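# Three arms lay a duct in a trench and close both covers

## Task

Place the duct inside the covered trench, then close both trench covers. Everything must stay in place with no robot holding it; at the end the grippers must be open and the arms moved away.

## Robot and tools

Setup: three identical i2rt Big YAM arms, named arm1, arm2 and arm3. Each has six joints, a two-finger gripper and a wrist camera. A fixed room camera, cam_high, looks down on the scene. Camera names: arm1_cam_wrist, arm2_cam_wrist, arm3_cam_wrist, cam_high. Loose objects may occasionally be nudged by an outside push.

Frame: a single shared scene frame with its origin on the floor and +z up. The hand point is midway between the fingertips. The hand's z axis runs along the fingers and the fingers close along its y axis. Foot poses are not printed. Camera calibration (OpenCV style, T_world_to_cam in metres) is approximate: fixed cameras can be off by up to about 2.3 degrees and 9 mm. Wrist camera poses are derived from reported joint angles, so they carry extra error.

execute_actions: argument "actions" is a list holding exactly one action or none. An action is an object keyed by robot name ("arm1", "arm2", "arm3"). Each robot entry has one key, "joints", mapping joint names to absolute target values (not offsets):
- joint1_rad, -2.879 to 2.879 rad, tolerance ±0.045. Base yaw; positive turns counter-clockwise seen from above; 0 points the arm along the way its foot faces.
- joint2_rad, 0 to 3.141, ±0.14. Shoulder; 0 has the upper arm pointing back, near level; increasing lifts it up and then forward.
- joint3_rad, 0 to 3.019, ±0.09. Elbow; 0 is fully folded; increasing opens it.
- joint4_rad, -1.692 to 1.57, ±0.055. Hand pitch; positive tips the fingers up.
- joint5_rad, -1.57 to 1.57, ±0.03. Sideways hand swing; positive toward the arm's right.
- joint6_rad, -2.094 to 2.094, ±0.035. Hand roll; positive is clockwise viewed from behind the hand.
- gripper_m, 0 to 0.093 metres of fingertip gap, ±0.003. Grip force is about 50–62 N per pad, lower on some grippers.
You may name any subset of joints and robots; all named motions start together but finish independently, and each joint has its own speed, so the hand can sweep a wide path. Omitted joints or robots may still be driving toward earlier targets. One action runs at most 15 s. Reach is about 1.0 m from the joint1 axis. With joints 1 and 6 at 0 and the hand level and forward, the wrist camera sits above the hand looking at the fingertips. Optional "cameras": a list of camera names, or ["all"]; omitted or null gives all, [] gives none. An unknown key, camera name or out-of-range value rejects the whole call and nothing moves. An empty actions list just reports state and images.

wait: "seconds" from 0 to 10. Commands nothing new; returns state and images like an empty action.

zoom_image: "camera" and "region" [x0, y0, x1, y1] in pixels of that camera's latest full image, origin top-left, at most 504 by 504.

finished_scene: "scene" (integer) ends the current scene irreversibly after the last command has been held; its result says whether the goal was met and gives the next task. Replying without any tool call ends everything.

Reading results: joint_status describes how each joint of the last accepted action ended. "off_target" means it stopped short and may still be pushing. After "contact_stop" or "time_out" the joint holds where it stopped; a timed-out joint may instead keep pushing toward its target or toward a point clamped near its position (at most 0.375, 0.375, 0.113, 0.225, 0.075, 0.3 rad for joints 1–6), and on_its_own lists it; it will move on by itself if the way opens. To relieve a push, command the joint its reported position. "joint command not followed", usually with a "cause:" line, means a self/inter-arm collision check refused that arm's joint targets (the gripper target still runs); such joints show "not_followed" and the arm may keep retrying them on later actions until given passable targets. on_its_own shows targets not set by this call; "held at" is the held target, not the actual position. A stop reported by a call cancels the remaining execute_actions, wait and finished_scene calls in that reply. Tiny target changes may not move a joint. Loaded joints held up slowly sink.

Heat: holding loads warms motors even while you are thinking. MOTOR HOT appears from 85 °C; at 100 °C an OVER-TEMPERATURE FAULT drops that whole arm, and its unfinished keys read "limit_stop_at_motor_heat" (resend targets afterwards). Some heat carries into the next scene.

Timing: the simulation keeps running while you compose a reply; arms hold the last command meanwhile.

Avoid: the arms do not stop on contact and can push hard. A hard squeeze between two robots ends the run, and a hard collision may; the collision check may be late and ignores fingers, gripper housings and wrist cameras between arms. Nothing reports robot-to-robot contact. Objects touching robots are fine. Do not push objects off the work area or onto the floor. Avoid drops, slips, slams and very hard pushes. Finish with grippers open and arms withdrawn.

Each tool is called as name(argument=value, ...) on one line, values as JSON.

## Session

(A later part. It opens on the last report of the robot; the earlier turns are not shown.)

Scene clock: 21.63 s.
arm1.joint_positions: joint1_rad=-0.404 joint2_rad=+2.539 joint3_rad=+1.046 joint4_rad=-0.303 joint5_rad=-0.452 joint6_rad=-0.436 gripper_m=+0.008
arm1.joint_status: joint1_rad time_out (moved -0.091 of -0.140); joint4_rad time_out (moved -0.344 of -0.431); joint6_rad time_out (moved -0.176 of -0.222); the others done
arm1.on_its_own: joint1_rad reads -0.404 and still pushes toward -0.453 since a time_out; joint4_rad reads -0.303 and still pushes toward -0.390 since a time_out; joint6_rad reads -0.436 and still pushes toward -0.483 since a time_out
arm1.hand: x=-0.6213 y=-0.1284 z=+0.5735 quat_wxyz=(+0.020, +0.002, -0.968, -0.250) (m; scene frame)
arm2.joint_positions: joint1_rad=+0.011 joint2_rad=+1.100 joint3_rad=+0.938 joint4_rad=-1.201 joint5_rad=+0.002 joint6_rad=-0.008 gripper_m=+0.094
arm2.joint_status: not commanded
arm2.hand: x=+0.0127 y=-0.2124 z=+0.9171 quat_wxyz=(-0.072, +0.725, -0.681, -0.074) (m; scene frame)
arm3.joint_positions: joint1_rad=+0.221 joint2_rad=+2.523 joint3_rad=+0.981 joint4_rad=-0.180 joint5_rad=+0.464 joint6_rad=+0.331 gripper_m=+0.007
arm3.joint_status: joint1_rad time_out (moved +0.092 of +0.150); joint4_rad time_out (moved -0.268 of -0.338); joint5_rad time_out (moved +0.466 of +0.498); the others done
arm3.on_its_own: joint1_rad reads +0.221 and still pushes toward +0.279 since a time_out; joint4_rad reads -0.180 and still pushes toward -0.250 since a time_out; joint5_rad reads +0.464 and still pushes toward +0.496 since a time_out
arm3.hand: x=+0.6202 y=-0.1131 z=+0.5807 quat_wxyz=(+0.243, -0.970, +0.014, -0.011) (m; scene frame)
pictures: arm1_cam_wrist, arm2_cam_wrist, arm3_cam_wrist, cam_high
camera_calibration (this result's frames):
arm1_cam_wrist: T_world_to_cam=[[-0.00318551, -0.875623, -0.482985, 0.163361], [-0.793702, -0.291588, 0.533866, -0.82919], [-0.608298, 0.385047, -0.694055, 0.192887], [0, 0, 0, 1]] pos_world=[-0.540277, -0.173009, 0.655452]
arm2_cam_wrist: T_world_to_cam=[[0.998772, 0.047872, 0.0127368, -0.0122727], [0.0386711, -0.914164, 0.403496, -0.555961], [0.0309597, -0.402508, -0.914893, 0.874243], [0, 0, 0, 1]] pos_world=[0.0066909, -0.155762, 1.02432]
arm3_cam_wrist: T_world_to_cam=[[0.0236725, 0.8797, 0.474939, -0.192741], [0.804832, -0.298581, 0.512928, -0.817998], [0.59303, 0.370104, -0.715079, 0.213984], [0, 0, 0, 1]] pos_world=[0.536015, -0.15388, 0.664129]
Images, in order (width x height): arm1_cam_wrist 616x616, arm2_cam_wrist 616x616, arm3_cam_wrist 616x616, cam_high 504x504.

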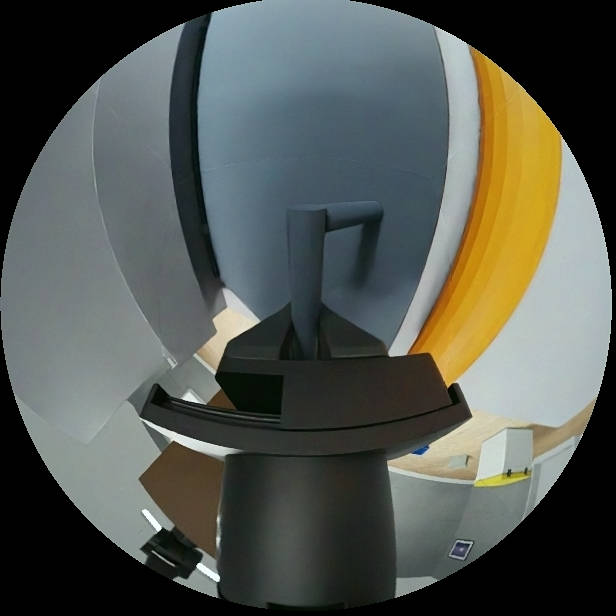

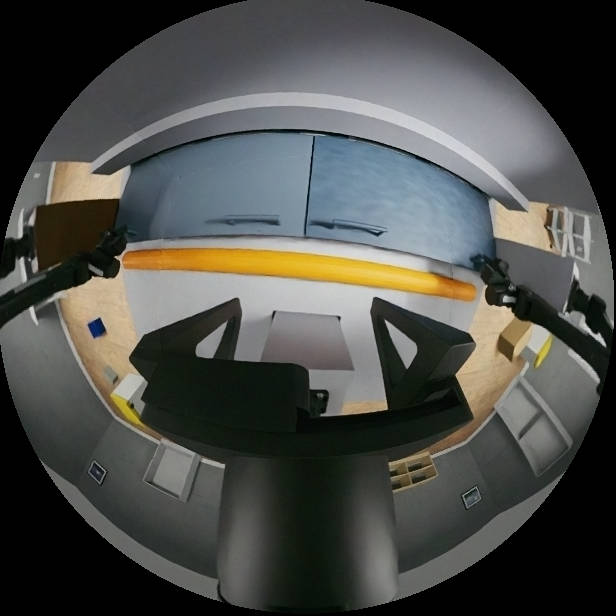

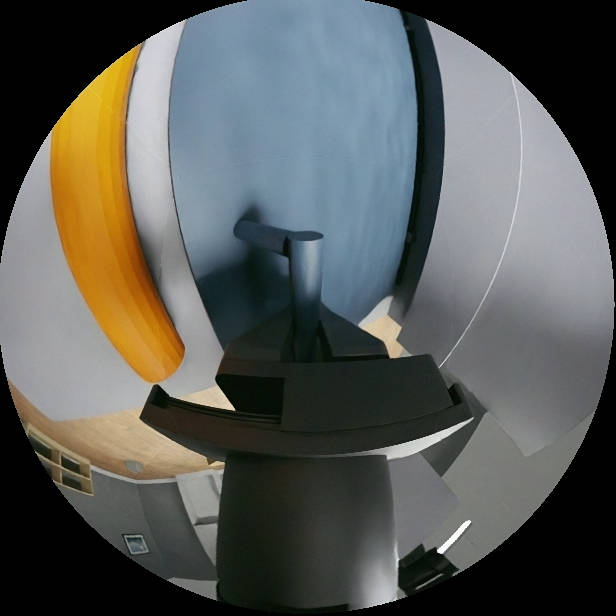

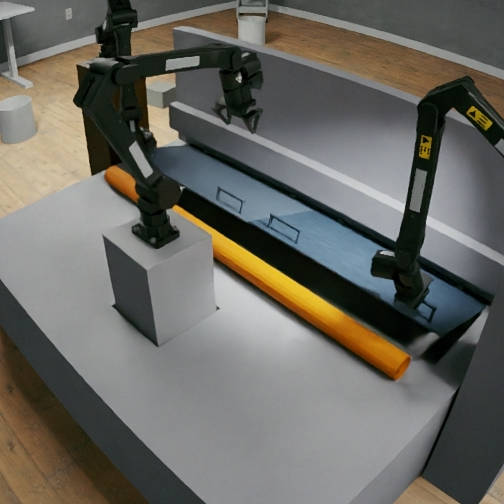

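execute_actions(actions=[{"arm1":{"joints":{"joint1_rad":-0.038,"joint2_rad":2.10,"joint3_rad":0.745,"joint4_rad":-0.135,"joint5_rad":0,"joint6_rad":0.015}},"arm3":{"joints":{"joint1_rad":-0.156,"joint2_rad":2.12,"joint3_rad":0.75,"joint4_rad":-0.11,"joint5_rad":0,"joint6_rad":-0.105}}}])

Scene clock: 23.57 s.
arm1.joint_positions: joint1_rad=-0.048 joint2_rad=+2.191 joint3_rad=+0.767 joint4_rad=-0.136 joint5_rad=-0.005 joint6_rad=+0.004 gripper_m=+0.008
arm1.joint_status: all done
arm1.hand: x=-0.6179 y=-0.0764 z=+0.6637 quat_wxyz=(+0.002, -0.013, -1.000, -0.004) (m; scene frame)
arm2.joint_positions: joint1_rad=+0.011 joint2_rad=+1.100 joint3_rad=+0.938 joint4_rad=-1.201 joint5_rad=+0.002 joint6_rad=-0.008 gripper_m=+0.094
arm2.joint_status: not commanded
arm2.hand: x=+0.0127 y=-0.2124 z=+0.9171 quat_wxyz=(-0.072, +0.725, -0.681, -0.074) (m; scene frame)
arm3.joint_positions: joint1_rad=-0.133 joint2_rad=+2.202 joint3_rad=+0.760 joint4_rad=-0.108 joint5_rad=+0.002 joint6_rad=-0.078 gripper_m=+0.007
arm3.joint_status: all done
arm3.hand: x=+0.6208 y=-0.0652 z=+0.6645 quat_wxyz=(+0.005, -1.000, +0.007, +0.002) (m; scene frame)
pictures: arm1_cam_wrist, arm2_cam_wrist, arm3_cam_wrist, cam_high
camera_calibration (this result's frames):
arm1_cam_wrist: T_world_to_cam=[[-0.0216932, -0.999736, -0.00751543, -0.0839946], [-0.814491, 0.0133133, 0.580023, -0.87973], [-0.57977, 0.0187038, -0.814566, 0.307211], [0, 0, 0, 1]] pos_world=[-0.540243, -0.0780064, 0.759875]
arm2_cam_wrist: T_world_to_cam=[[0.998772, 0.047872, 0.0127368, -0.0122727], [0.0386711, -0.914164, 0.403496, -0.555961], [0.0309597, -0.402508, -0.914893, 0.874243], [0, 0, 0, 1]] pos_world=[0.0066909, -0.155762, 1.02432]
arm3_cam_wrist: T_world_to_cam=[[0.0159136, 0.999792, 0.0127638, 0.0450489], [0.824285, -0.0203434, 0.56581, -0.876246], [0.565952, 0.00151692, -0.824437, 0.321239], [0, 0, 0, 1]] pos_world=[0.539754, -0.0633527, 0.760054]
Images, in order (width x height): arm1_cam_wrist 616x616, arm2_cam_wrist 616x616, arm3_cam_wrist 616x616, cam_high 504x504.

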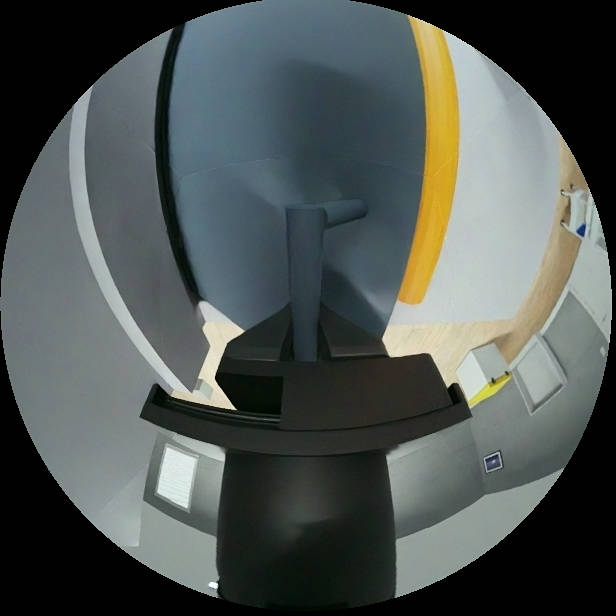

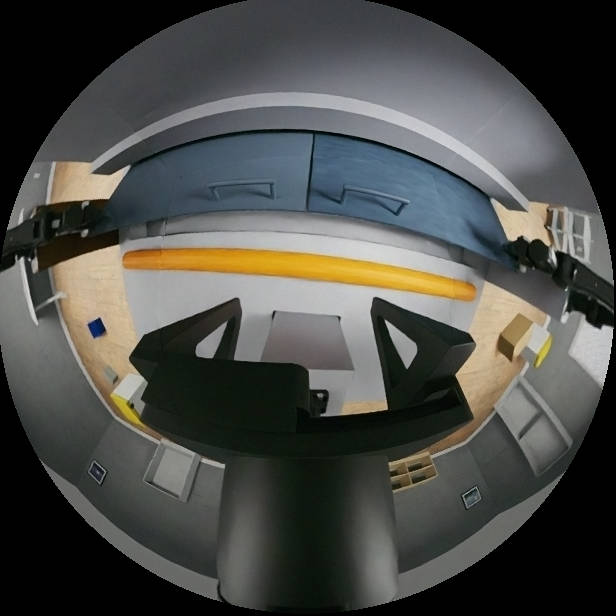

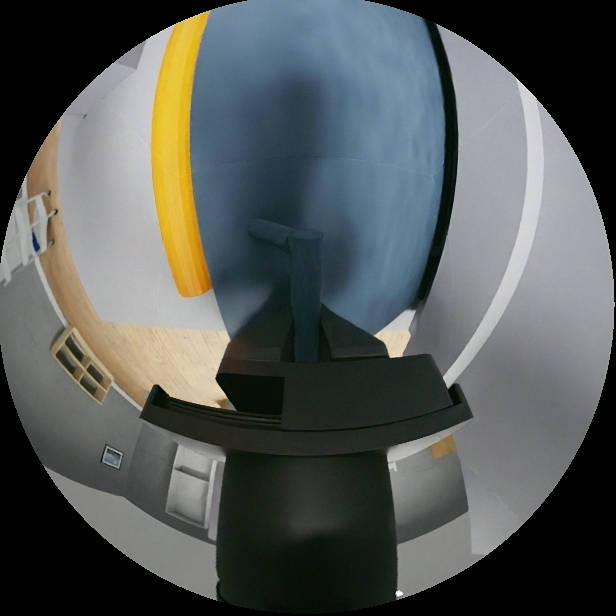

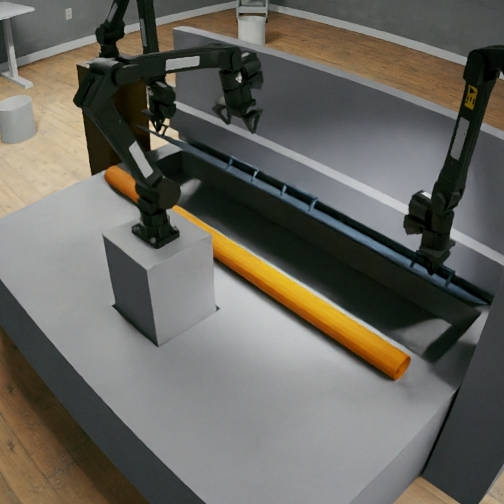

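execute_actions(actions=[{"arm1":{"joints":{"joint1_rad":0.285,"joint2_rad":1.96,"joint3_rad":0.77,"joint4_rad":-0.346,"joint6_rad":0.325}},"arm3":{"joints":{"joint1_rad":-0.47,"joint2_rad":1.99,"joint3_rad":0.81,"joint4_rad":-0.34,"joint6_rad":-0.40}},"arm2":{"joints":{"joint1_rad":0.063,"joint2_rad":1.854,"joint3_rad":0.554,"joint4_rad":-0.271,"joint6_rad":-1.426,"gripper_m":0.093}}}])

Scene clock: 27.03 s.
arm1.joint_positions: joint1_rad=+0.225 joint2_rad=+1.997 joint3_rad=+0.761 joint4_rad=-0.343 joint5_rad=+0.070 joint6_rad=+0.280 gripper_m=+0.008
arm1.joint_status: joint1_rad time_out (moved +0.273 of +0.333); joint6_rad time_out (moved +0.277 of +0.321); the others done
arm1.on_its_own: joint1_rad reads +0.225 and still pushes toward +0.285 since a time_out; joint6_rad reads +0.280 and still pushes toward +0.325 since a time_out
arm1.hand: x=-0.6170 y=+0.0091 z=+0.7295 quat_wxyz=(+0.002, -0.014, -0.999, +0.033) (m; scene frame)
arm2.joint_positions: joint1_rad=+0.052 joint2_rad=+1.852 joint3_rad=+0.547 joint4_rad=-0.282 joint5_rad=+0.002 joint6_rad=-1.418 gripper_m=+0.093
arm2.joint_status: all done
arm2.hand: x=+0.0035 y=-0.2625 z=+0.5820 quat_wxyz=(+0.007, +1.000, -0.029, +0.002) (m; scene frame)
arm3.joint_positions: joint1_rad=-0.406 joint2_rad=+2.012 joint3_rad=+0.779 joint4_rad=-0.337 joint5_rad=-0.067 joint6_rad=-0.353 gripper_m=+0.007
arm3.joint_status: joint1_rad time_out (moved -0.273 of -0.337); joint6_rad time_out (moved -0.276 of -0.322); the others done
arm3.on_its_own: joint1_rad reads -0.406 and still pushes toward -0.470 since a time_out; joint6_rad reads -0.353 and still pushes toward -0.400 since a time_out
arm3.hand: x=+0.6216 y=+0.0235 z=+0.7315 quat_wxyz=(-0.029, -1.000, +0.006, +0.004) (m; scene frame)
pictures: arm1_cam_wrist, arm2_cam_wrist, arm3_cam_wrist, cam_high
camera_calibration (this result's frames):
arm1_cam_wrist: T_world_to_cam=[[-0.0240716, -0.99745, 0.0671896, -0.0540295], [-0.813583, 0.058602, 0.578488, -0.916988], [-0.58095, -0.0407392, -0.812919, 0.358363], [0, 0, 0, 1]] pos_world=[-0.539156, 0.0144451, 0.825417]
arm2_cam_wrist: T_world_to_cam=[[0.0696997, 0.997562, -0.00337665, 0.265532], [0.80801, -0.0544699, 0.586646, -0.349846], [0.585032, -0.0436174, -0.809837, 0.578865], [0, 0, 0, 1]] pos_world=[-0.0744829, -0.258692, 0.674919]
arm3_cam_wrist: T_world_to_cam=[[0.0138465, 0.998444, -0.0540246, 0.00566264], [0.826383, 0.0189914, 0.562788, -0.913054], [0.562938, -0.0524377, -0.824834, 0.379348], [0, 0, 0, 1]] pos_world=[0.540905, 0.0315785, 0.827061]
Images, in order (width x height): arm1_cam_wrist 616x616, arm2_cam_wrist 616x616, arm3_cam_wrist 616x616, cam_high 504x504.

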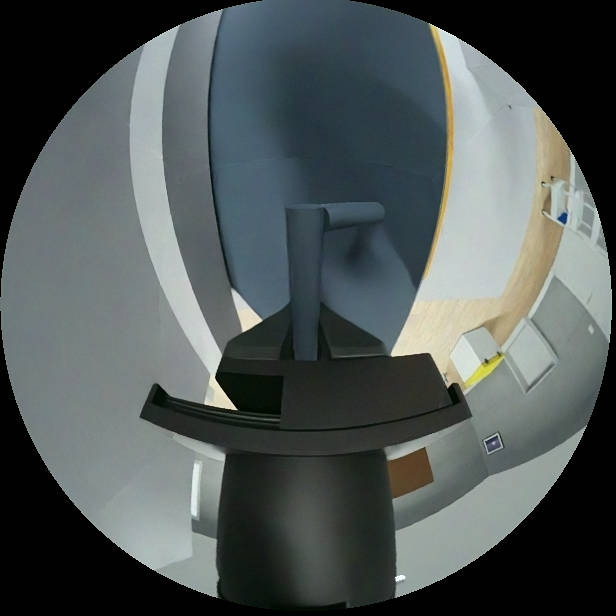

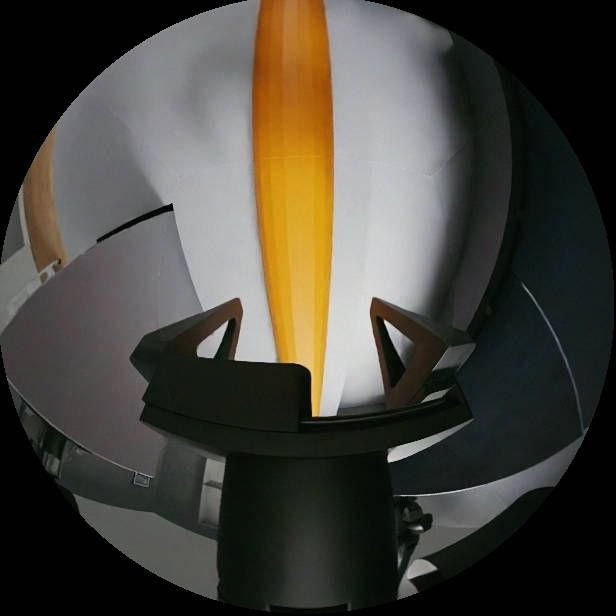

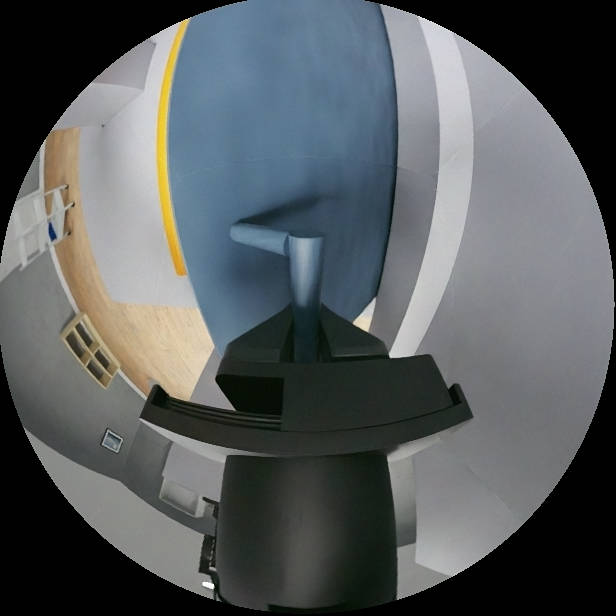

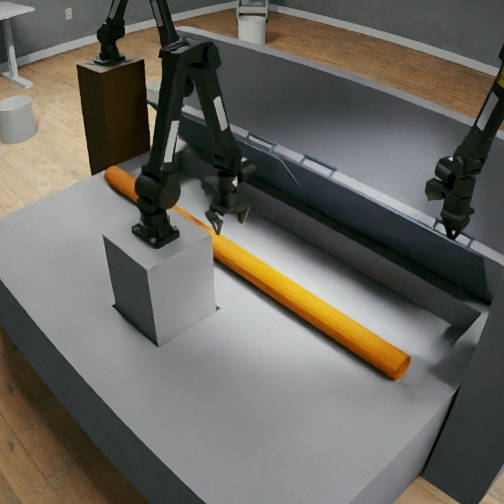

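execute_actions(actions=[{"arm1":{"joints":{"joint1_rad":0.38,"joint2_rad":1.90,"joint3_rad":0.81,"joint4_rad":-0.442,"joint5_rad":0,"joint6_rad":0.395}},"arm3":{"joints":{"joint1_rad":-0.56,"joint2_rad":1.94,"joint3_rad":0.87,"joint4_rad":-0.44,"joint5_rad":0,"joint6_rad":-0.47}},"arm2":{"joints":{"joint2_rad":2.05,"joint3_rad":0.565,"joint4_rad":-0.085}}}], cameras=["arm2_cam_wrist"])

execute_actions(actions=[{"arm2":{"joints":{"joint2_rad":2.273,"joint3_rad":0.63,"joint4_rad":0.085}}}])

Scene clock: 30.07 s.
arm1.joint_positions: joint1_rad=+0.321 joint2_rad=+1.957 joint3_rad=+0.790 joint4_rad=-0.421 joint5_rad=+0.069 joint6_rad=+0.375 gripper_m=+0.008
arm1.joint_status: joint1_rad time_out (moved +0.096 of +0.155); joint5_rad time_out (moved -0.001 of -0.070); the others done
arm1.on_its_own: joint1_rad reads +0.321 and still pushes toward +0.380 since a time_out; joint5_rad reads +0.069 and still pushes toward +0.000 since a time_out
arm1.hand: x=-0.6172 y=+0.0460 z=+0.7476 quat_wxyz=(+0.004, -0.013, -0.999, +0.033) (m; scene frame)
arm2.joint_positions: joint1_rad=+0.052 joint2_rad=+2.063 joint3_rad=+0.552 joint4_rad=-0.095 joint5_rad=+0.002 joint6_rad=-1.418 gripper_m=+0.093
arm2.joint_status: all done
arm2.hand: x=+0.0048 y=-0.2761 z=+0.5260 quat_wxyz=(+0.017, +0.999, -0.029, +0.003) (m; scene frame)
arm3.joint_positions: joint1_rad=-0.481 joint2_rad=+1.992 joint3_rad=+0.823 joint4_rad=-0.432 joint5_rad=-0.079 joint6_rad=-0.429 gripper_m=+0.008
arm3.joint_status: joint1_rad time_out (moved -0.075 of -0.154); joint5_rad time_out (moved -0.012 of +0.067); joint6_rad time_out (moved -0.076 of -0.117); the others done
arm3.on_its_own: joint1_rad reads -0.481 and still pushes toward -0.560 since a time_out; joint5_rad reads -0.079 and still pushes toward -0.004 since a time_out; joint6_rad reads -0.429 and still pushes toward -0.470 since a time_out
arm3.hand: x=+0.6222 y=+0.0516 z=+0.7454 quat_wxyz=(-0.039, -0.999, +0.007, -0.004) (m; scene frame)
pictures: arm2_cam_wrist
camera_calibration (this result's frames):
arm2_cam_wrist: T_world_to_cam=[[0.069343, 0.997338, -0.0225699, 0.28889], [0.80695, -0.0427751, 0.589068, -0.316806], [0.586534, -0.0590606, -0.807768, 0.526774], [0, 0, 0, 1]] pos_world=[-0.0733573, -0.27056, 0.618652]
Images, in order (width x height): arm2_cam_wrist 616x616.

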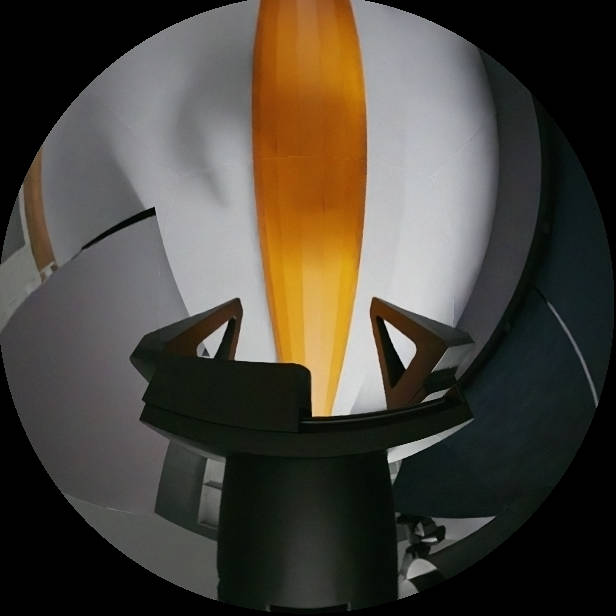

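not run: a stop came earlier in this reply.

execute_actions(actions=[{"arm2":{"joints":{"joint2_rad":2.255,"joint3_rad":0.645,"joint4_rad":0.065}}}])

Scene clock: 31.87 s.
arm1.joint_positions: joint1_rad=+0.321 joint2_rad=+1.957 joint3_rad=+0.790 joint4_rad=-0.421 joint5_rad=+0.069 joint6_rad=+0.375 gripper_m=+0.008
arm1.joint_status: not commanded
arm1.on_its_own: joint1_rad reads +0.321 and still pushes toward +0.380 since a time_out; joint5_rad reads +0.069 and still pushes toward +0.000 since a time_out
arm1.hand: x=-0.6172 y=+0.0460 z=+0.7476 quat_wxyz=(+0.004, -0.013, -0.999, +0.033) (m; scene frame)
arm2.joint_positions: joint1_rad=+0.052 joint2_rad=+2.265 joint3_rad=+0.643 joint4_rad=+0.058 joint5_rad=+0.000 joint6_rad=-1.420 gripper_m=+0.093
arm2.joint_status: all done
arm2.hand: x=+0.0021 y=-0.2529 z=+0.4714 quat_wxyz=(-0.003, +1.000, -0.028, -0.001) (m; scene frame)
arm3.joint_positions: joint1_rad=-0.481 joint2_rad=+1.992 joint3_rad=+0.823 joint4_rad=-0.432 joint5_rad=-0.079 joint6_rad=-0.429 gripper_m=+0.008
arm3.joint_status: not commanded
arm3.on_its_own: joint1_rad reads -0.481 and still pushes toward -0.560 since a time_out; joint5_rad reads -0.079 and still pushes toward -0.004 since a time_out; joint6_rad reads -0.429 and still pushes toward -0.470 since a time_out
arm3.hand: x=+0.6222 y=+0.0516 z=+0.7454 quat_wxyz=(-0.039, -0.999, +0.007, -0.004) (m; scene frame)
pictures: arm1_cam_wrist, arm2_cam_wrist, arm3_cam_wrist, cam_high
camera_calibration (this result's frames):
arm1_cam_wrist: T_world_to_cam=[[-0.0221385, -0.997413, 0.0683875, -0.018098], [-0.812344, 0.0578193, 0.580306, -0.930392], [-0.582759, -0.0427071, -0.811522, 0.372348], [0, 0, 0, 1]] pos_world=[-0.53921, 0.0516453, 0.843318]
arm2_cam_wrist: T_world_to_cam=[[0.0670813, 0.997592, 0.0176384, 0.245765], [0.810931, -0.0648119, 0.581541, -0.283544], [0.581283, -0.024707, -0.813326, 0.49696], [0, 0, 0, 1]] pos_world=[-0.0754265, -0.251272, 0.564748]
arm3_cam_wrist: T_world_to_cam=[[0.01535, 0.997069, -0.074951, -0.00691747], [0.816784, 0.0307336, 0.576125, -0.926512], [0.57674, -0.0700623, -0.813918, 0.376129], [0, 0, 0, 1]] pos_world=[0.539938, 0.0617246, 0.839405]
Images, in order (width x height): arm1_cam_wrist 616x616, arm2_cam_wrist 616x616, arm3_cam_wrist 616x616, cam_high 504x504.

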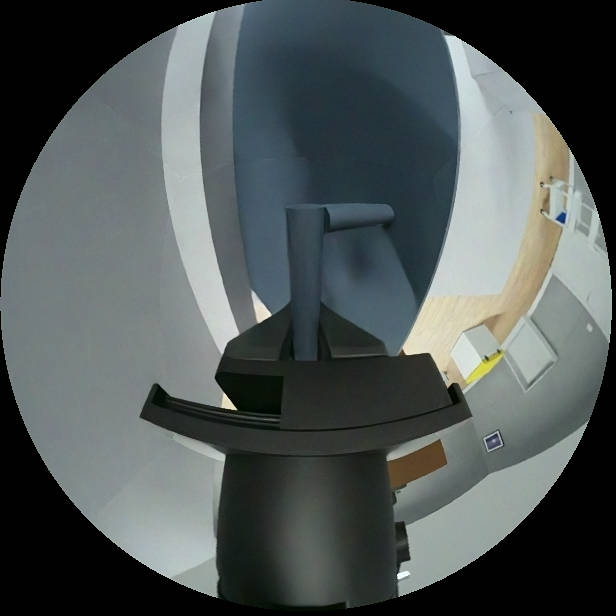

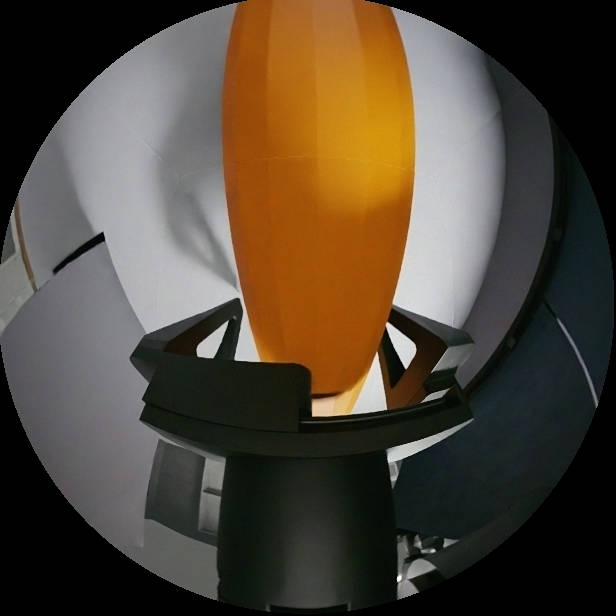

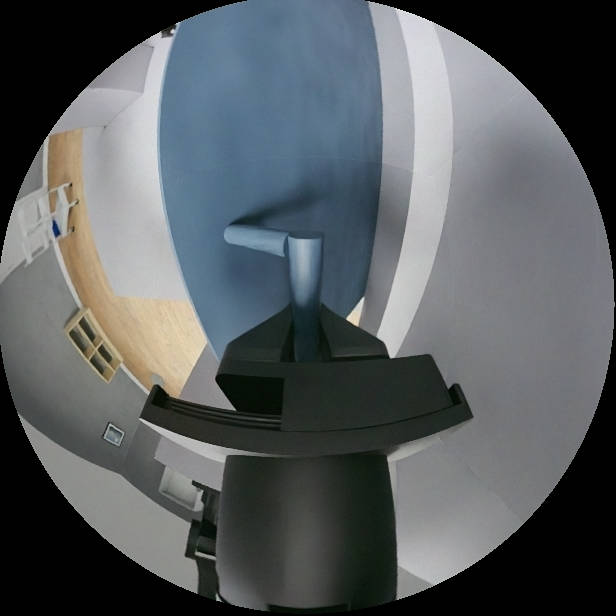

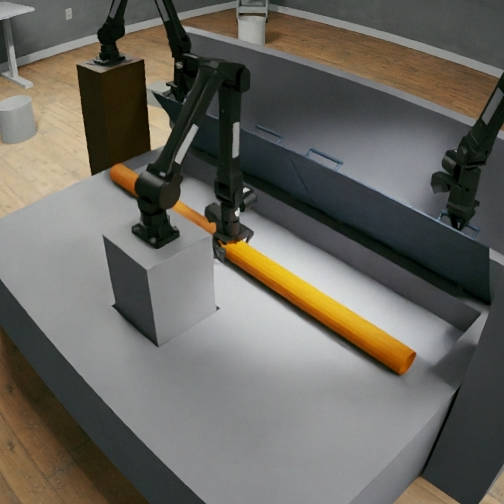

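execute_actions(actions=[{"arm2":{"joints":{"gripper_m":0.04}}}], cameras=[])

execute_actions(actions=[{"arm2":{"joints":{"joint2_rad":2.05,"joint3_rad":0.615,"joint4_rad":-0.10}}}])

Scene clock: 34.17 s.
arm1.joint_positions: joint1_rad=+0.321 joint2_rad=+1.957 joint3_rad=+0.790 joint4_rad=-0.421 joint5_rad=+0.069 joint6_rad=+0.375 gripper_m=+0.008
arm1.joint_status: not commanded
arm1.on_its_own: joint1_rad reads +0.321 and still pushes toward +0.380 since a time_out; joint5_rad reads +0.069 and still pushes toward +0.000 since a time_out
arm1.hand: x=-0.6172 y=+0.0460 z=+0.7476 quat_wxyz=(+0.004, -0.013, -0.999, +0.033) (m; scene frame)
arm2.joint_positions: joint1_rad=+0.052 joint2_rad=+2.265 joint3_rad=+0.647 joint4_rad=+0.062 joint5_rad=+0.000 joint6_rad=-1.424 gripper_m=+0.074
arm2.joint_status: gripper_m off_target (ended at +0.074, target +0.040)
arm2.hand: x=+0.0019 y=-0.2493 z=+0.4716 quat_wxyz=(-0.008, +1.000, -0.026, -0.001) (m; scene frame)
arm3.joint_positions: joint1_rad=-0.481 joint2_rad=+1.992 joint3_rad=+0.823 joint4_rad=-0.432 joint5_rad=-0.079 joint6_rad=-0.429 gripper_m=+0.008
arm3.joint_status: not commanded
arm3.on_its_own: joint1_rad reads -0.481 and still pushes toward -0.560 since a time_out; joint5_rad reads -0.079 and still pushes toward -0.004 since a time_out; joint6_rad reads -0.429 and still pushes toward -0.470 since a time_out
arm3.hand: x=+0.6222 y=+0.0516 z=+0.7454 quat_wxyz=(-0.039, -0.999, +0.007, -0.004) (m; scene frame)
pictures: none
No camera images: the call's "cameras" was empty. Leave "cameras" out to get every camera's image.

Scene clock: 35.27 s.
arm1.joint_positions: joint1_rad=+0.321 joint2_rad=+1.957 joint3_rad=+0.790 joint4_rad=-0.421 joint5_rad=+0.069 joint6_rad=+0.375 gripper_m=+0.008
arm1.joint_status: not commanded
arm1.on_its_own: joint1_rad reads +0.321 and still pushes toward +0.380 since a time_out; joint5_rad reads +0.069 and still pushes toward +0.000 since a time_out
arm1.hand: x=-0.6172 y=+0.0460 z=+0.7476 quat_wxyz=(+0.004, -0.013, -0.999, +0.033) (m; scene frame)
arm2.joint_positions: joint1_rad=+0.052 joint2_rad=+2.102 joint3_rad=+0.614 joint4_rad=-0.098 joint5_rad=+0.003 joint6_rad=-1.424 gripper_m=+0.074
arm2.joint_status: all done
arm2.hand: x=+0.0026 y=-0.2513 z=+0.5170 quat_wxyz=(+0.007, +1.000, -0.026, +0.003) (m; scene frame)
arm3.joint_positions: joint1_rad=-0.481 joint2_rad=+1.992 joint3_rad=+0.823 joint4_rad=-0.432 joint5_rad=-0.079 joint6_rad=-0.429 gripper_m=+0.008
arm3.joint_status: not commanded
arm3.on_its_own: joint1_rad reads -0.481 and still pushes toward -0.560 since a time_out; joint5_rad reads -0.079 and still pushes toward -0.004 since a time_out; joint6_rad reads -0.429 and still pushes toward -0.470 since a time_out
arm3.hand: x=+0.6222 y=+0.0516 z=+0.7454 quat_wxyz=(-0.039, -0.999, +0.007, -0.004) (m; scene frame)
pictures: arm1_cam_wrist, arm2_cam_wrist, arm3_cam_wrist, cam_high
camera_calibration (this result's frames):
arm1_cam_wrist: T_world_to_cam=[[-0.0221385, -0.997413, 0.0683875, -0.018098], [-0.812344, 0.0578193, 0.580306, -0.930392], [-0.582759, -0.0427071, -0.811522, 0.372348], [0, 0, 0, 1]] pos_world=[-0.53921, 0.0516453, 0.843318]
arm2_cam_wrist: T_world_to_cam=[[0.0635964, 0.99797, -0.00322502, 0.254259], [0.807713, -0.0495736, 0.587488, -0.309573], [0.586136, -0.039967, -0.809227, 0.52777], [0, 0, 0, 1]] pos_world=[-0.0754689, -0.247996, 0.609776]
arm3_cam_wrist: T_world_to_cam=[[0.01535, 0.997069, -0.074951, -0.00691747], [0.816784, 0.0307336, 0.576125, -0.926512], [0.57674, -0.0700623, -0.813918, 0.376129], [0, 0, 0, 1]] pos_world=[0.539938, 0.0617246, 0.839405]
Images, in order (width x height): arm1_cam_wrist 616x616, arm2_cam_wrist 616x616, arm3_cam_wrist 616x616, cam_high 504x504.

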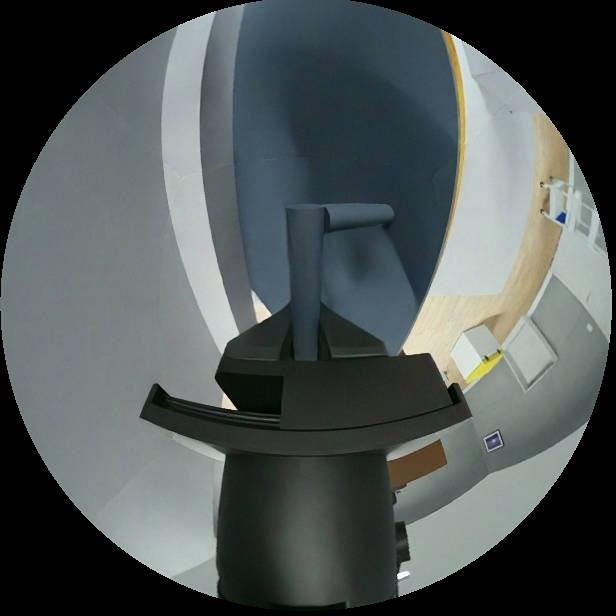

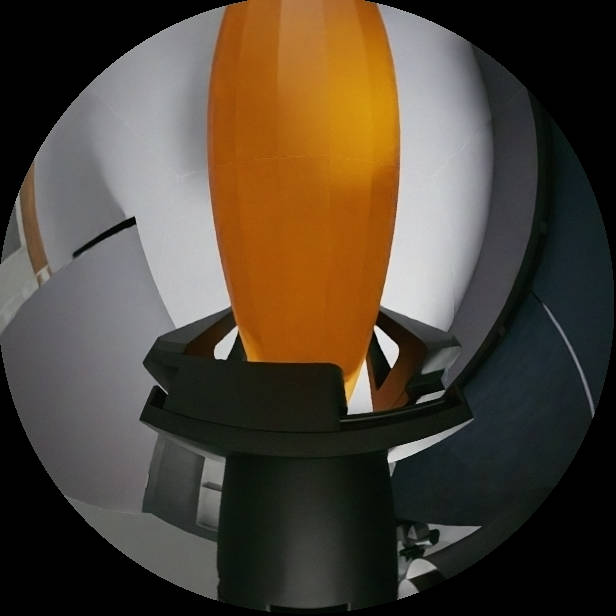

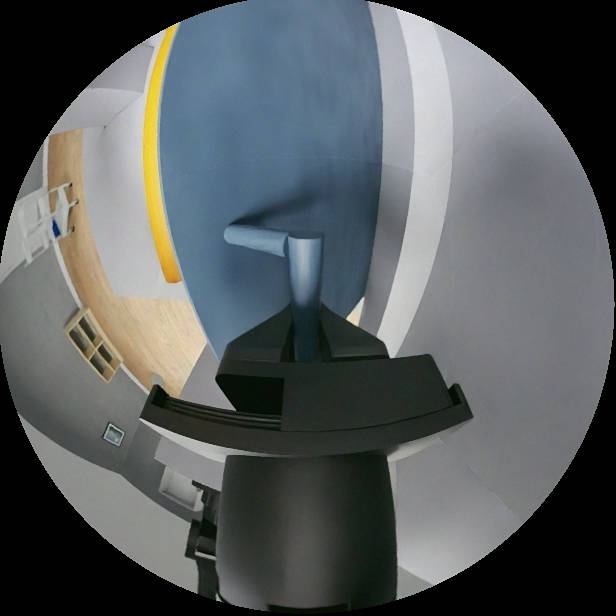

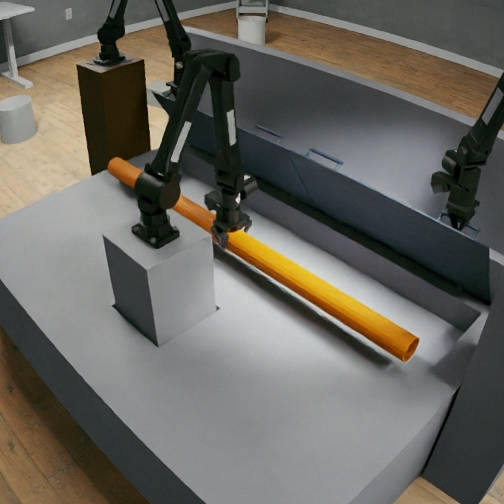

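execute_actions(actions=[{"arm2":{"joints":{"joint1_rad":0.005,"joint2_rad":2.105,"joint3_rad":1.04,"joint4_rad":-0.315,"joint6_rad":-1.54}}}], cameras=["arm2_cam_wrist","cam_high"])

zoom_image(camera="cam_high", region=[330, 240, 504, 400])

zoom_image(camera="cam_high", region=[90, 90, 290, 260])

Scene clock: 37.43 s.
arm1.joint_positions: joint1_rad=+0.321 joint2_rad=+1.957 joint3_rad=+0.790 joint4_rad=-0.421 joint5_rad=+0.069 joint6_rad=+0.375 gripper_m=+0.008
arm1.joint_status: not commanded
arm1.on_its_own: joint1_rad reads +0.321 and still pushes toward +0.380 since a time_out; joint5_rad reads +0.069 and still pushes toward +0.000 since a time_out
arm1.hand: x=-0.6172 y=+0.0460 z=+0.7476 quat_wxyz=(+0.004, -0.013, -0.999, +0.033) (m; scene frame)
arm2.joint_positions: joint1_rad=+0.013 joint2_rad=+2.184 joint3_rad=+1.020 joint4_rad=-0.318 joint5_rad=+0.003 joint6_rad=-1.540 gripper_m=+0.074
arm2.joint_status: all done
arm2.hand: x=+0.0052 y=-0.0827 z=+0.5262 quat_wxyz=(-0.044, +0.999, +0.012, +0.000) (m; scene frame)
arm3.joint_positions: joint1_rad=-0.481 joint2_rad=+1.992 joint3_rad=+0.823 joint4_rad=-0.432 joint5_rad=-0.079 joint6_rad=-0.429 gripper_m=+0.008
arm3.joint_status: not commanded
arm3.on_its_own: joint1_rad reads -0.481 and still pushes toward -0.560 since a time_out; joint5_rad reads -0.079 and still pushes toward -0.004 since a time_out; joint6_rad reads -0.429 and still pushes toward -0.470 since a time_out
arm3.hand: x=+0.6222 y=+0.0516 z=+0.7454 quat_wxyz=(-0.039, -0.999, +0.007, -0.004) (m; scene frame)
pictures: arm2_cam_wrist, cam_high
camera_calibration (this result's frames):
arm2_cam_wrist: T_world_to_cam=[[-0.0123674, 0.994942, 0.099682, 0.0317893], [0.813711, -0.0479237, 0.57929, -0.304269], [0.581138, 0.0882767, -0.809003, 0.551027], [0, 0, 0, 1]] pos_world=[-0.0722424, -0.0948531, 0.618874]
Images, in order (width x height): arm2_cam_wrist 616x616, cam_high 504x504.

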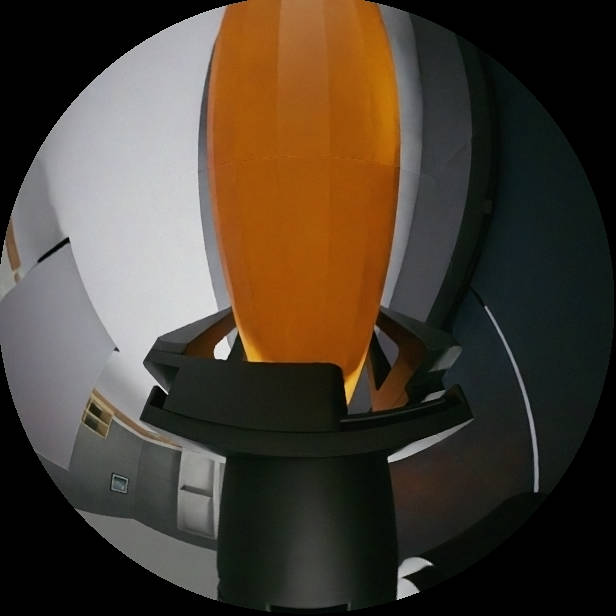

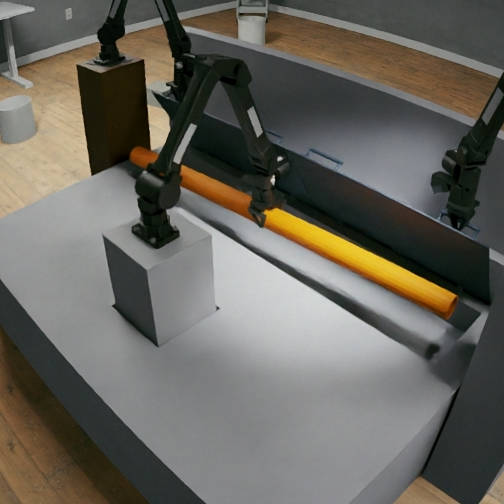

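Region (330, 240, 504, 400) of cam_high's 504x504 image, scaled by 2.897, with more detail than that image has; it fills the top 463 rows of this view, and the rest is white.

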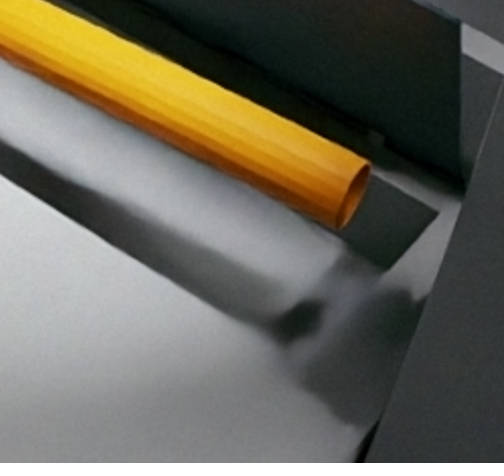

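Region (90, 90, 290, 260) of cam_high's 504x504 image, scaled by 2.520, with more detail than that image has; it fills the top 428 rows of this view, and the rest is white.

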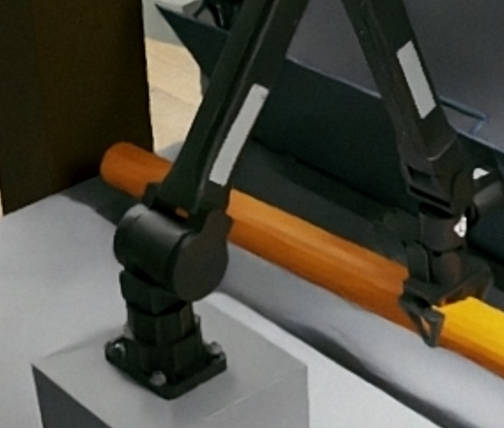

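execute_actions(actions=[{"arm2":{"joints":{"joint1_rad":-0.015,"joint2_rad":2.38,"joint3_rad":1.20,"joint4_rad":-0.146,"joint6_rad":-1.55}}}], cameras=["arm2_cam_wrist","cam_high"])

Scene clock: 39.40 s.
arm1.joint_positions: joint1_rad=+0.321 joint2_rad=+1.957 joint3_rad=+0.790 joint4_rad=-0.421 joint5_rad=+0.069 joint6_rad=+0.375 gripper_m=+0.008
arm1.joint_status: not commanded
arm1.on_its_own: joint1_rad reads +0.321 and still pushes toward +0.380 since a time_out; joint5_rad reads +0.069 and still pushes toward +0.000 since a time_out
arm1.hand: x=-0.6172 y=+0.0460 z=+0.7476 quat_wxyz=(+0.004, -0.013, -0.999, +0.033) (m; scene frame)
arm2.joint_positions: joint1_rad=-0.003 joint2_rad=+2.490 joint3_rad=+1.172 joint4_rad=-0.158 joint5_rad=+0.003 joint6_rad=-1.548 gripper_m=+0.074
arm2.joint_status: all done
arm2.hand: x=+0.0119 y=-0.0676 z=+0.4122 quat_wxyz=(-0.047, +0.999, +0.008, +0.000) (m; scene frame)
arm3.joint_positions: joint1_rad=-0.481 joint2_rad=+1.992 joint3_rad=+0.823 joint4_rad=-0.432 joint5_rad=-0.079 joint6_rad=-0.429 gripper_m=+0.008
arm3.joint_status: not commanded
arm3.on_its_own: joint1_rad reads -0.481 and still pushes toward -0.560 since a time_out; joint5_rad reads -0.079 and still pushes toward -0.004 since a time_out; joint6_rad reads -0.429 and still pushes toward -0.470 since a time_out
arm3.hand: x=+0.6222 y=+0.0516 z=+0.7454 quat_wxyz=(-0.039, -0.999, +0.007, -0.004) (m; scene frame)
pictures: arm2_cam_wrist, cam_high
camera_calibration (this result's frames):
arm2_cam_wrist: T_world_to_cam=[[-0.00555363, 0.994377, 0.105752, 0.025642], [0.813052, -0.0570771, 0.579387, -0.243654], [0.582165, 0.0891999, -0.808163, 0.453292], [0, 0, 0, 1]] pos_world=[-0.0656449, -0.0798385, 0.504792]
Images, in order (width x height): arm2_cam_wrist 616x616, cam_high 504x504.

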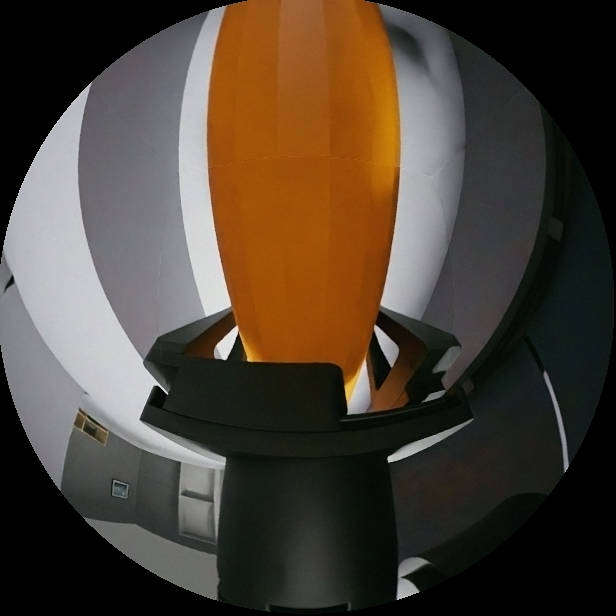

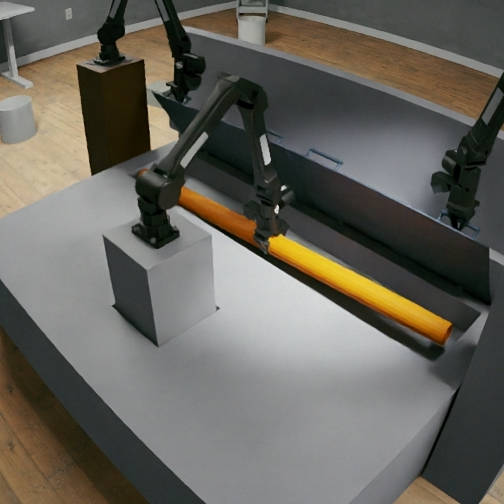

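execute_actions(actions=[{"arm2":{"joints":{"joint2_rad":2.54,"joint3_rad":1.36,"joint4_rad":-0.095}}}], cameras=["arm2_cam_wrist","cam_high"])

Scene clock: 40.77 s.
arm1.joint_positions: joint1_rad=+0.321 joint2_rad=+1.957 joint3_rad=+0.790 joint4_rad=-0.421 joint5_rad=+0.069 joint6_rad=+0.375 gripper_m=+0.008
arm1.joint_status: not commanded
arm1.on_its_own: joint1_rad reads +0.321 and still pushes toward +0.380 since a time_out; joint5_rad reads +0.069 and still pushes toward +0.000 since a time_out
arm1.hand: x=-0.6172 y=+0.0460 z=+0.7476 quat_wxyz=(+0.004, -0.013, -0.999, +0.033) (m; scene frame)
arm2.joint_positions: joint1_rad=-0.003 joint2_rad=+2.631 joint3_rad=+1.325 joint4_rad=-0.109 joint5_rad=+0.000 joint6_rad=-1.551 gripper_m=+0.074
arm2.joint_status: all done
arm2.hand: x=+0.0098 y=-0.0271 z=+0.3654 quat_wxyz=(-0.077, +0.997, +0.010, -0.002) (m; scene frame)
arm3.joint_positions: joint1_rad=-0.481 joint2_rad=+1.992 joint3_rad=+0.823 joint4_rad=-0.432 joint5_rad=-0.079 joint6_rad=-0.429 gripper_m=+0.008
arm3.joint_status: not commanded
arm3.on_its_own: joint1_rad reads -0.481 and still pushes toward -0.560 since a time_out; joint5_rad reads -0.079 and still pushes toward -0.004 since a time_out; joint6_rad reads -0.429 and still pushes toward -0.470 since a time_out
arm3.hand: x=+0.6222 y=+0.0516 z=+0.7454 quat_wxyz=(-0.039, -0.999, +0.007, -0.004) (m; scene frame)
pictures: arm2_cam_wrist, cam_high
camera_calibration (this result's frames):
arm2_cam_wrist: T_world_to_cam=[[-0.00786348, 0.986143, 0.165712, -0.0318374], [0.816204, -0.0894099, 0.570804, -0.210221], [0.577711, 0.139743, -0.80419, 0.412995], [0, 0, 0, 1]] pos_world=[-0.0672594, -0.0451129, 0.457398]
Images, in order (width x height): arm2_cam_wrist 616x616, cam_high 504x504.

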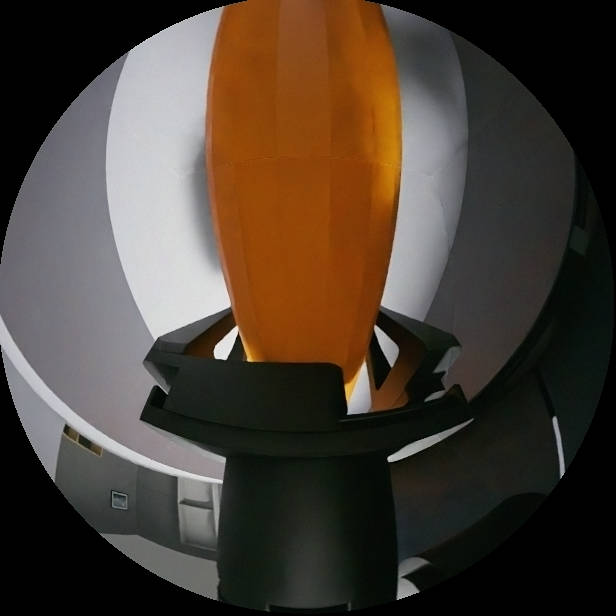

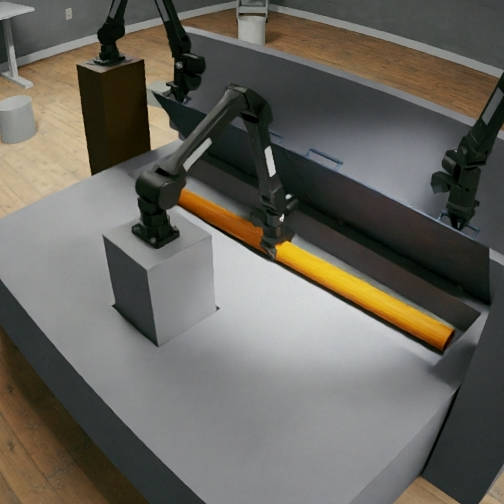

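execute_actions(actions=[{"arm2":{"joints":{"joint2_rad":2.60,"joint4_rad":-0.07}}}], cameras=["arm2_cam_wrist","cam_high"])

Scene clock: 41.67 s.
arm1.joint_positions: joint1_rad=+0.321 joint2_rad=+1.957 joint3_rad=+0.790 joint4_rad=-0.421 joint5_rad=+0.069 joint6_rad=+0.375 gripper_m=+0.008
arm1.joint_status: not commanded
arm1.on_its_own: joint1_rad reads +0.321 and still pushes toward +0.380 since a time_out; joint5_rad reads +0.069 and still pushes toward +0.000 since a time_out
arm1.hand: x=-0.6172 y=+0.0460 z=+0.7476 quat_wxyz=(+0.004, -0.013, -0.999, +0.033) (m; scene frame)
arm2.joint_positions: joint1_rad=-0.003 joint2_rad=+2.640 joint3_rad=+1.325 joint4_rad=-0.097 joint5_rad=+0.000 joint6_rad=-1.551 gripper_m=+0.074
arm2.joint_status: all done
arm2.hand: x=+0.0098 y=-0.0280 z=+0.3617 quat_wxyz=(-0.080, +0.997, +0.010, -0.002) (m; scene frame)
arm3.joint_positions: joint1_rad=-0.481 joint2_rad=+1.992 joint3_rad=+0.823 joint4_rad=-0.432 joint5_rad=-0.079 joint6_rad=-0.429 gripper_m=+0.008
arm3.joint_status: not commanded
arm3.on_its_own: joint1_rad reads -0.481 and still pushes toward -0.560 since a time_out; joint5_rad reads -0.079 and still pushes toward -0.004 since a time_out; joint6_rad reads -0.429 and still pushes toward -0.470 since a time_out
arm3.hand: x=+0.6222 y=+0.0516 z=+0.7454 quat_wxyz=(-0.039, -0.999, +0.007, -0.004) (m; scene frame)
pictures: arm2_cam_wrist, cam_high
camera_calibration (this result's frames):
arm2_cam_wrist: T_world_to_cam=[[-0.00783305, 0.985375, 0.170222, -0.0319456], [0.816307, -0.0920196, 0.570241, -0.20809], [0.577565, 0.143421, -0.803647, 0.410033], [0, 0, 0, 1]] pos_world=[-0.0672054, -0.0464771, 0.453622]
Images, in order (width x height): arm2_cam_wrist 616x616, cam_high 504x504.

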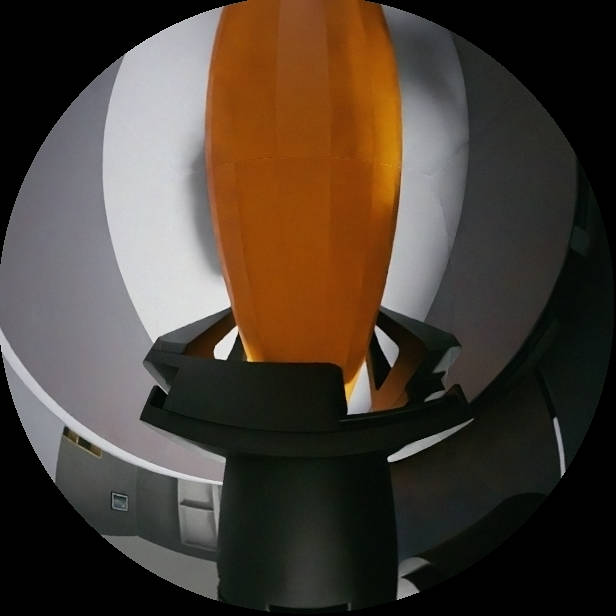

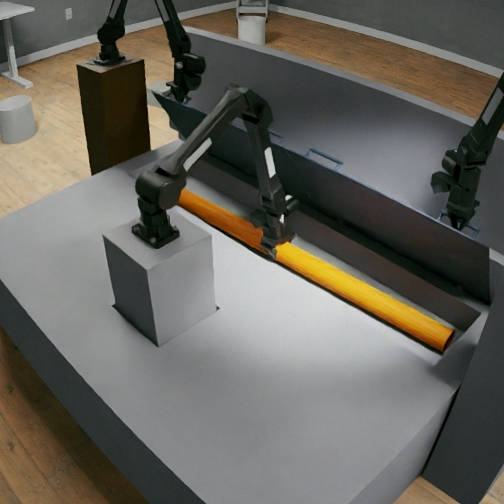

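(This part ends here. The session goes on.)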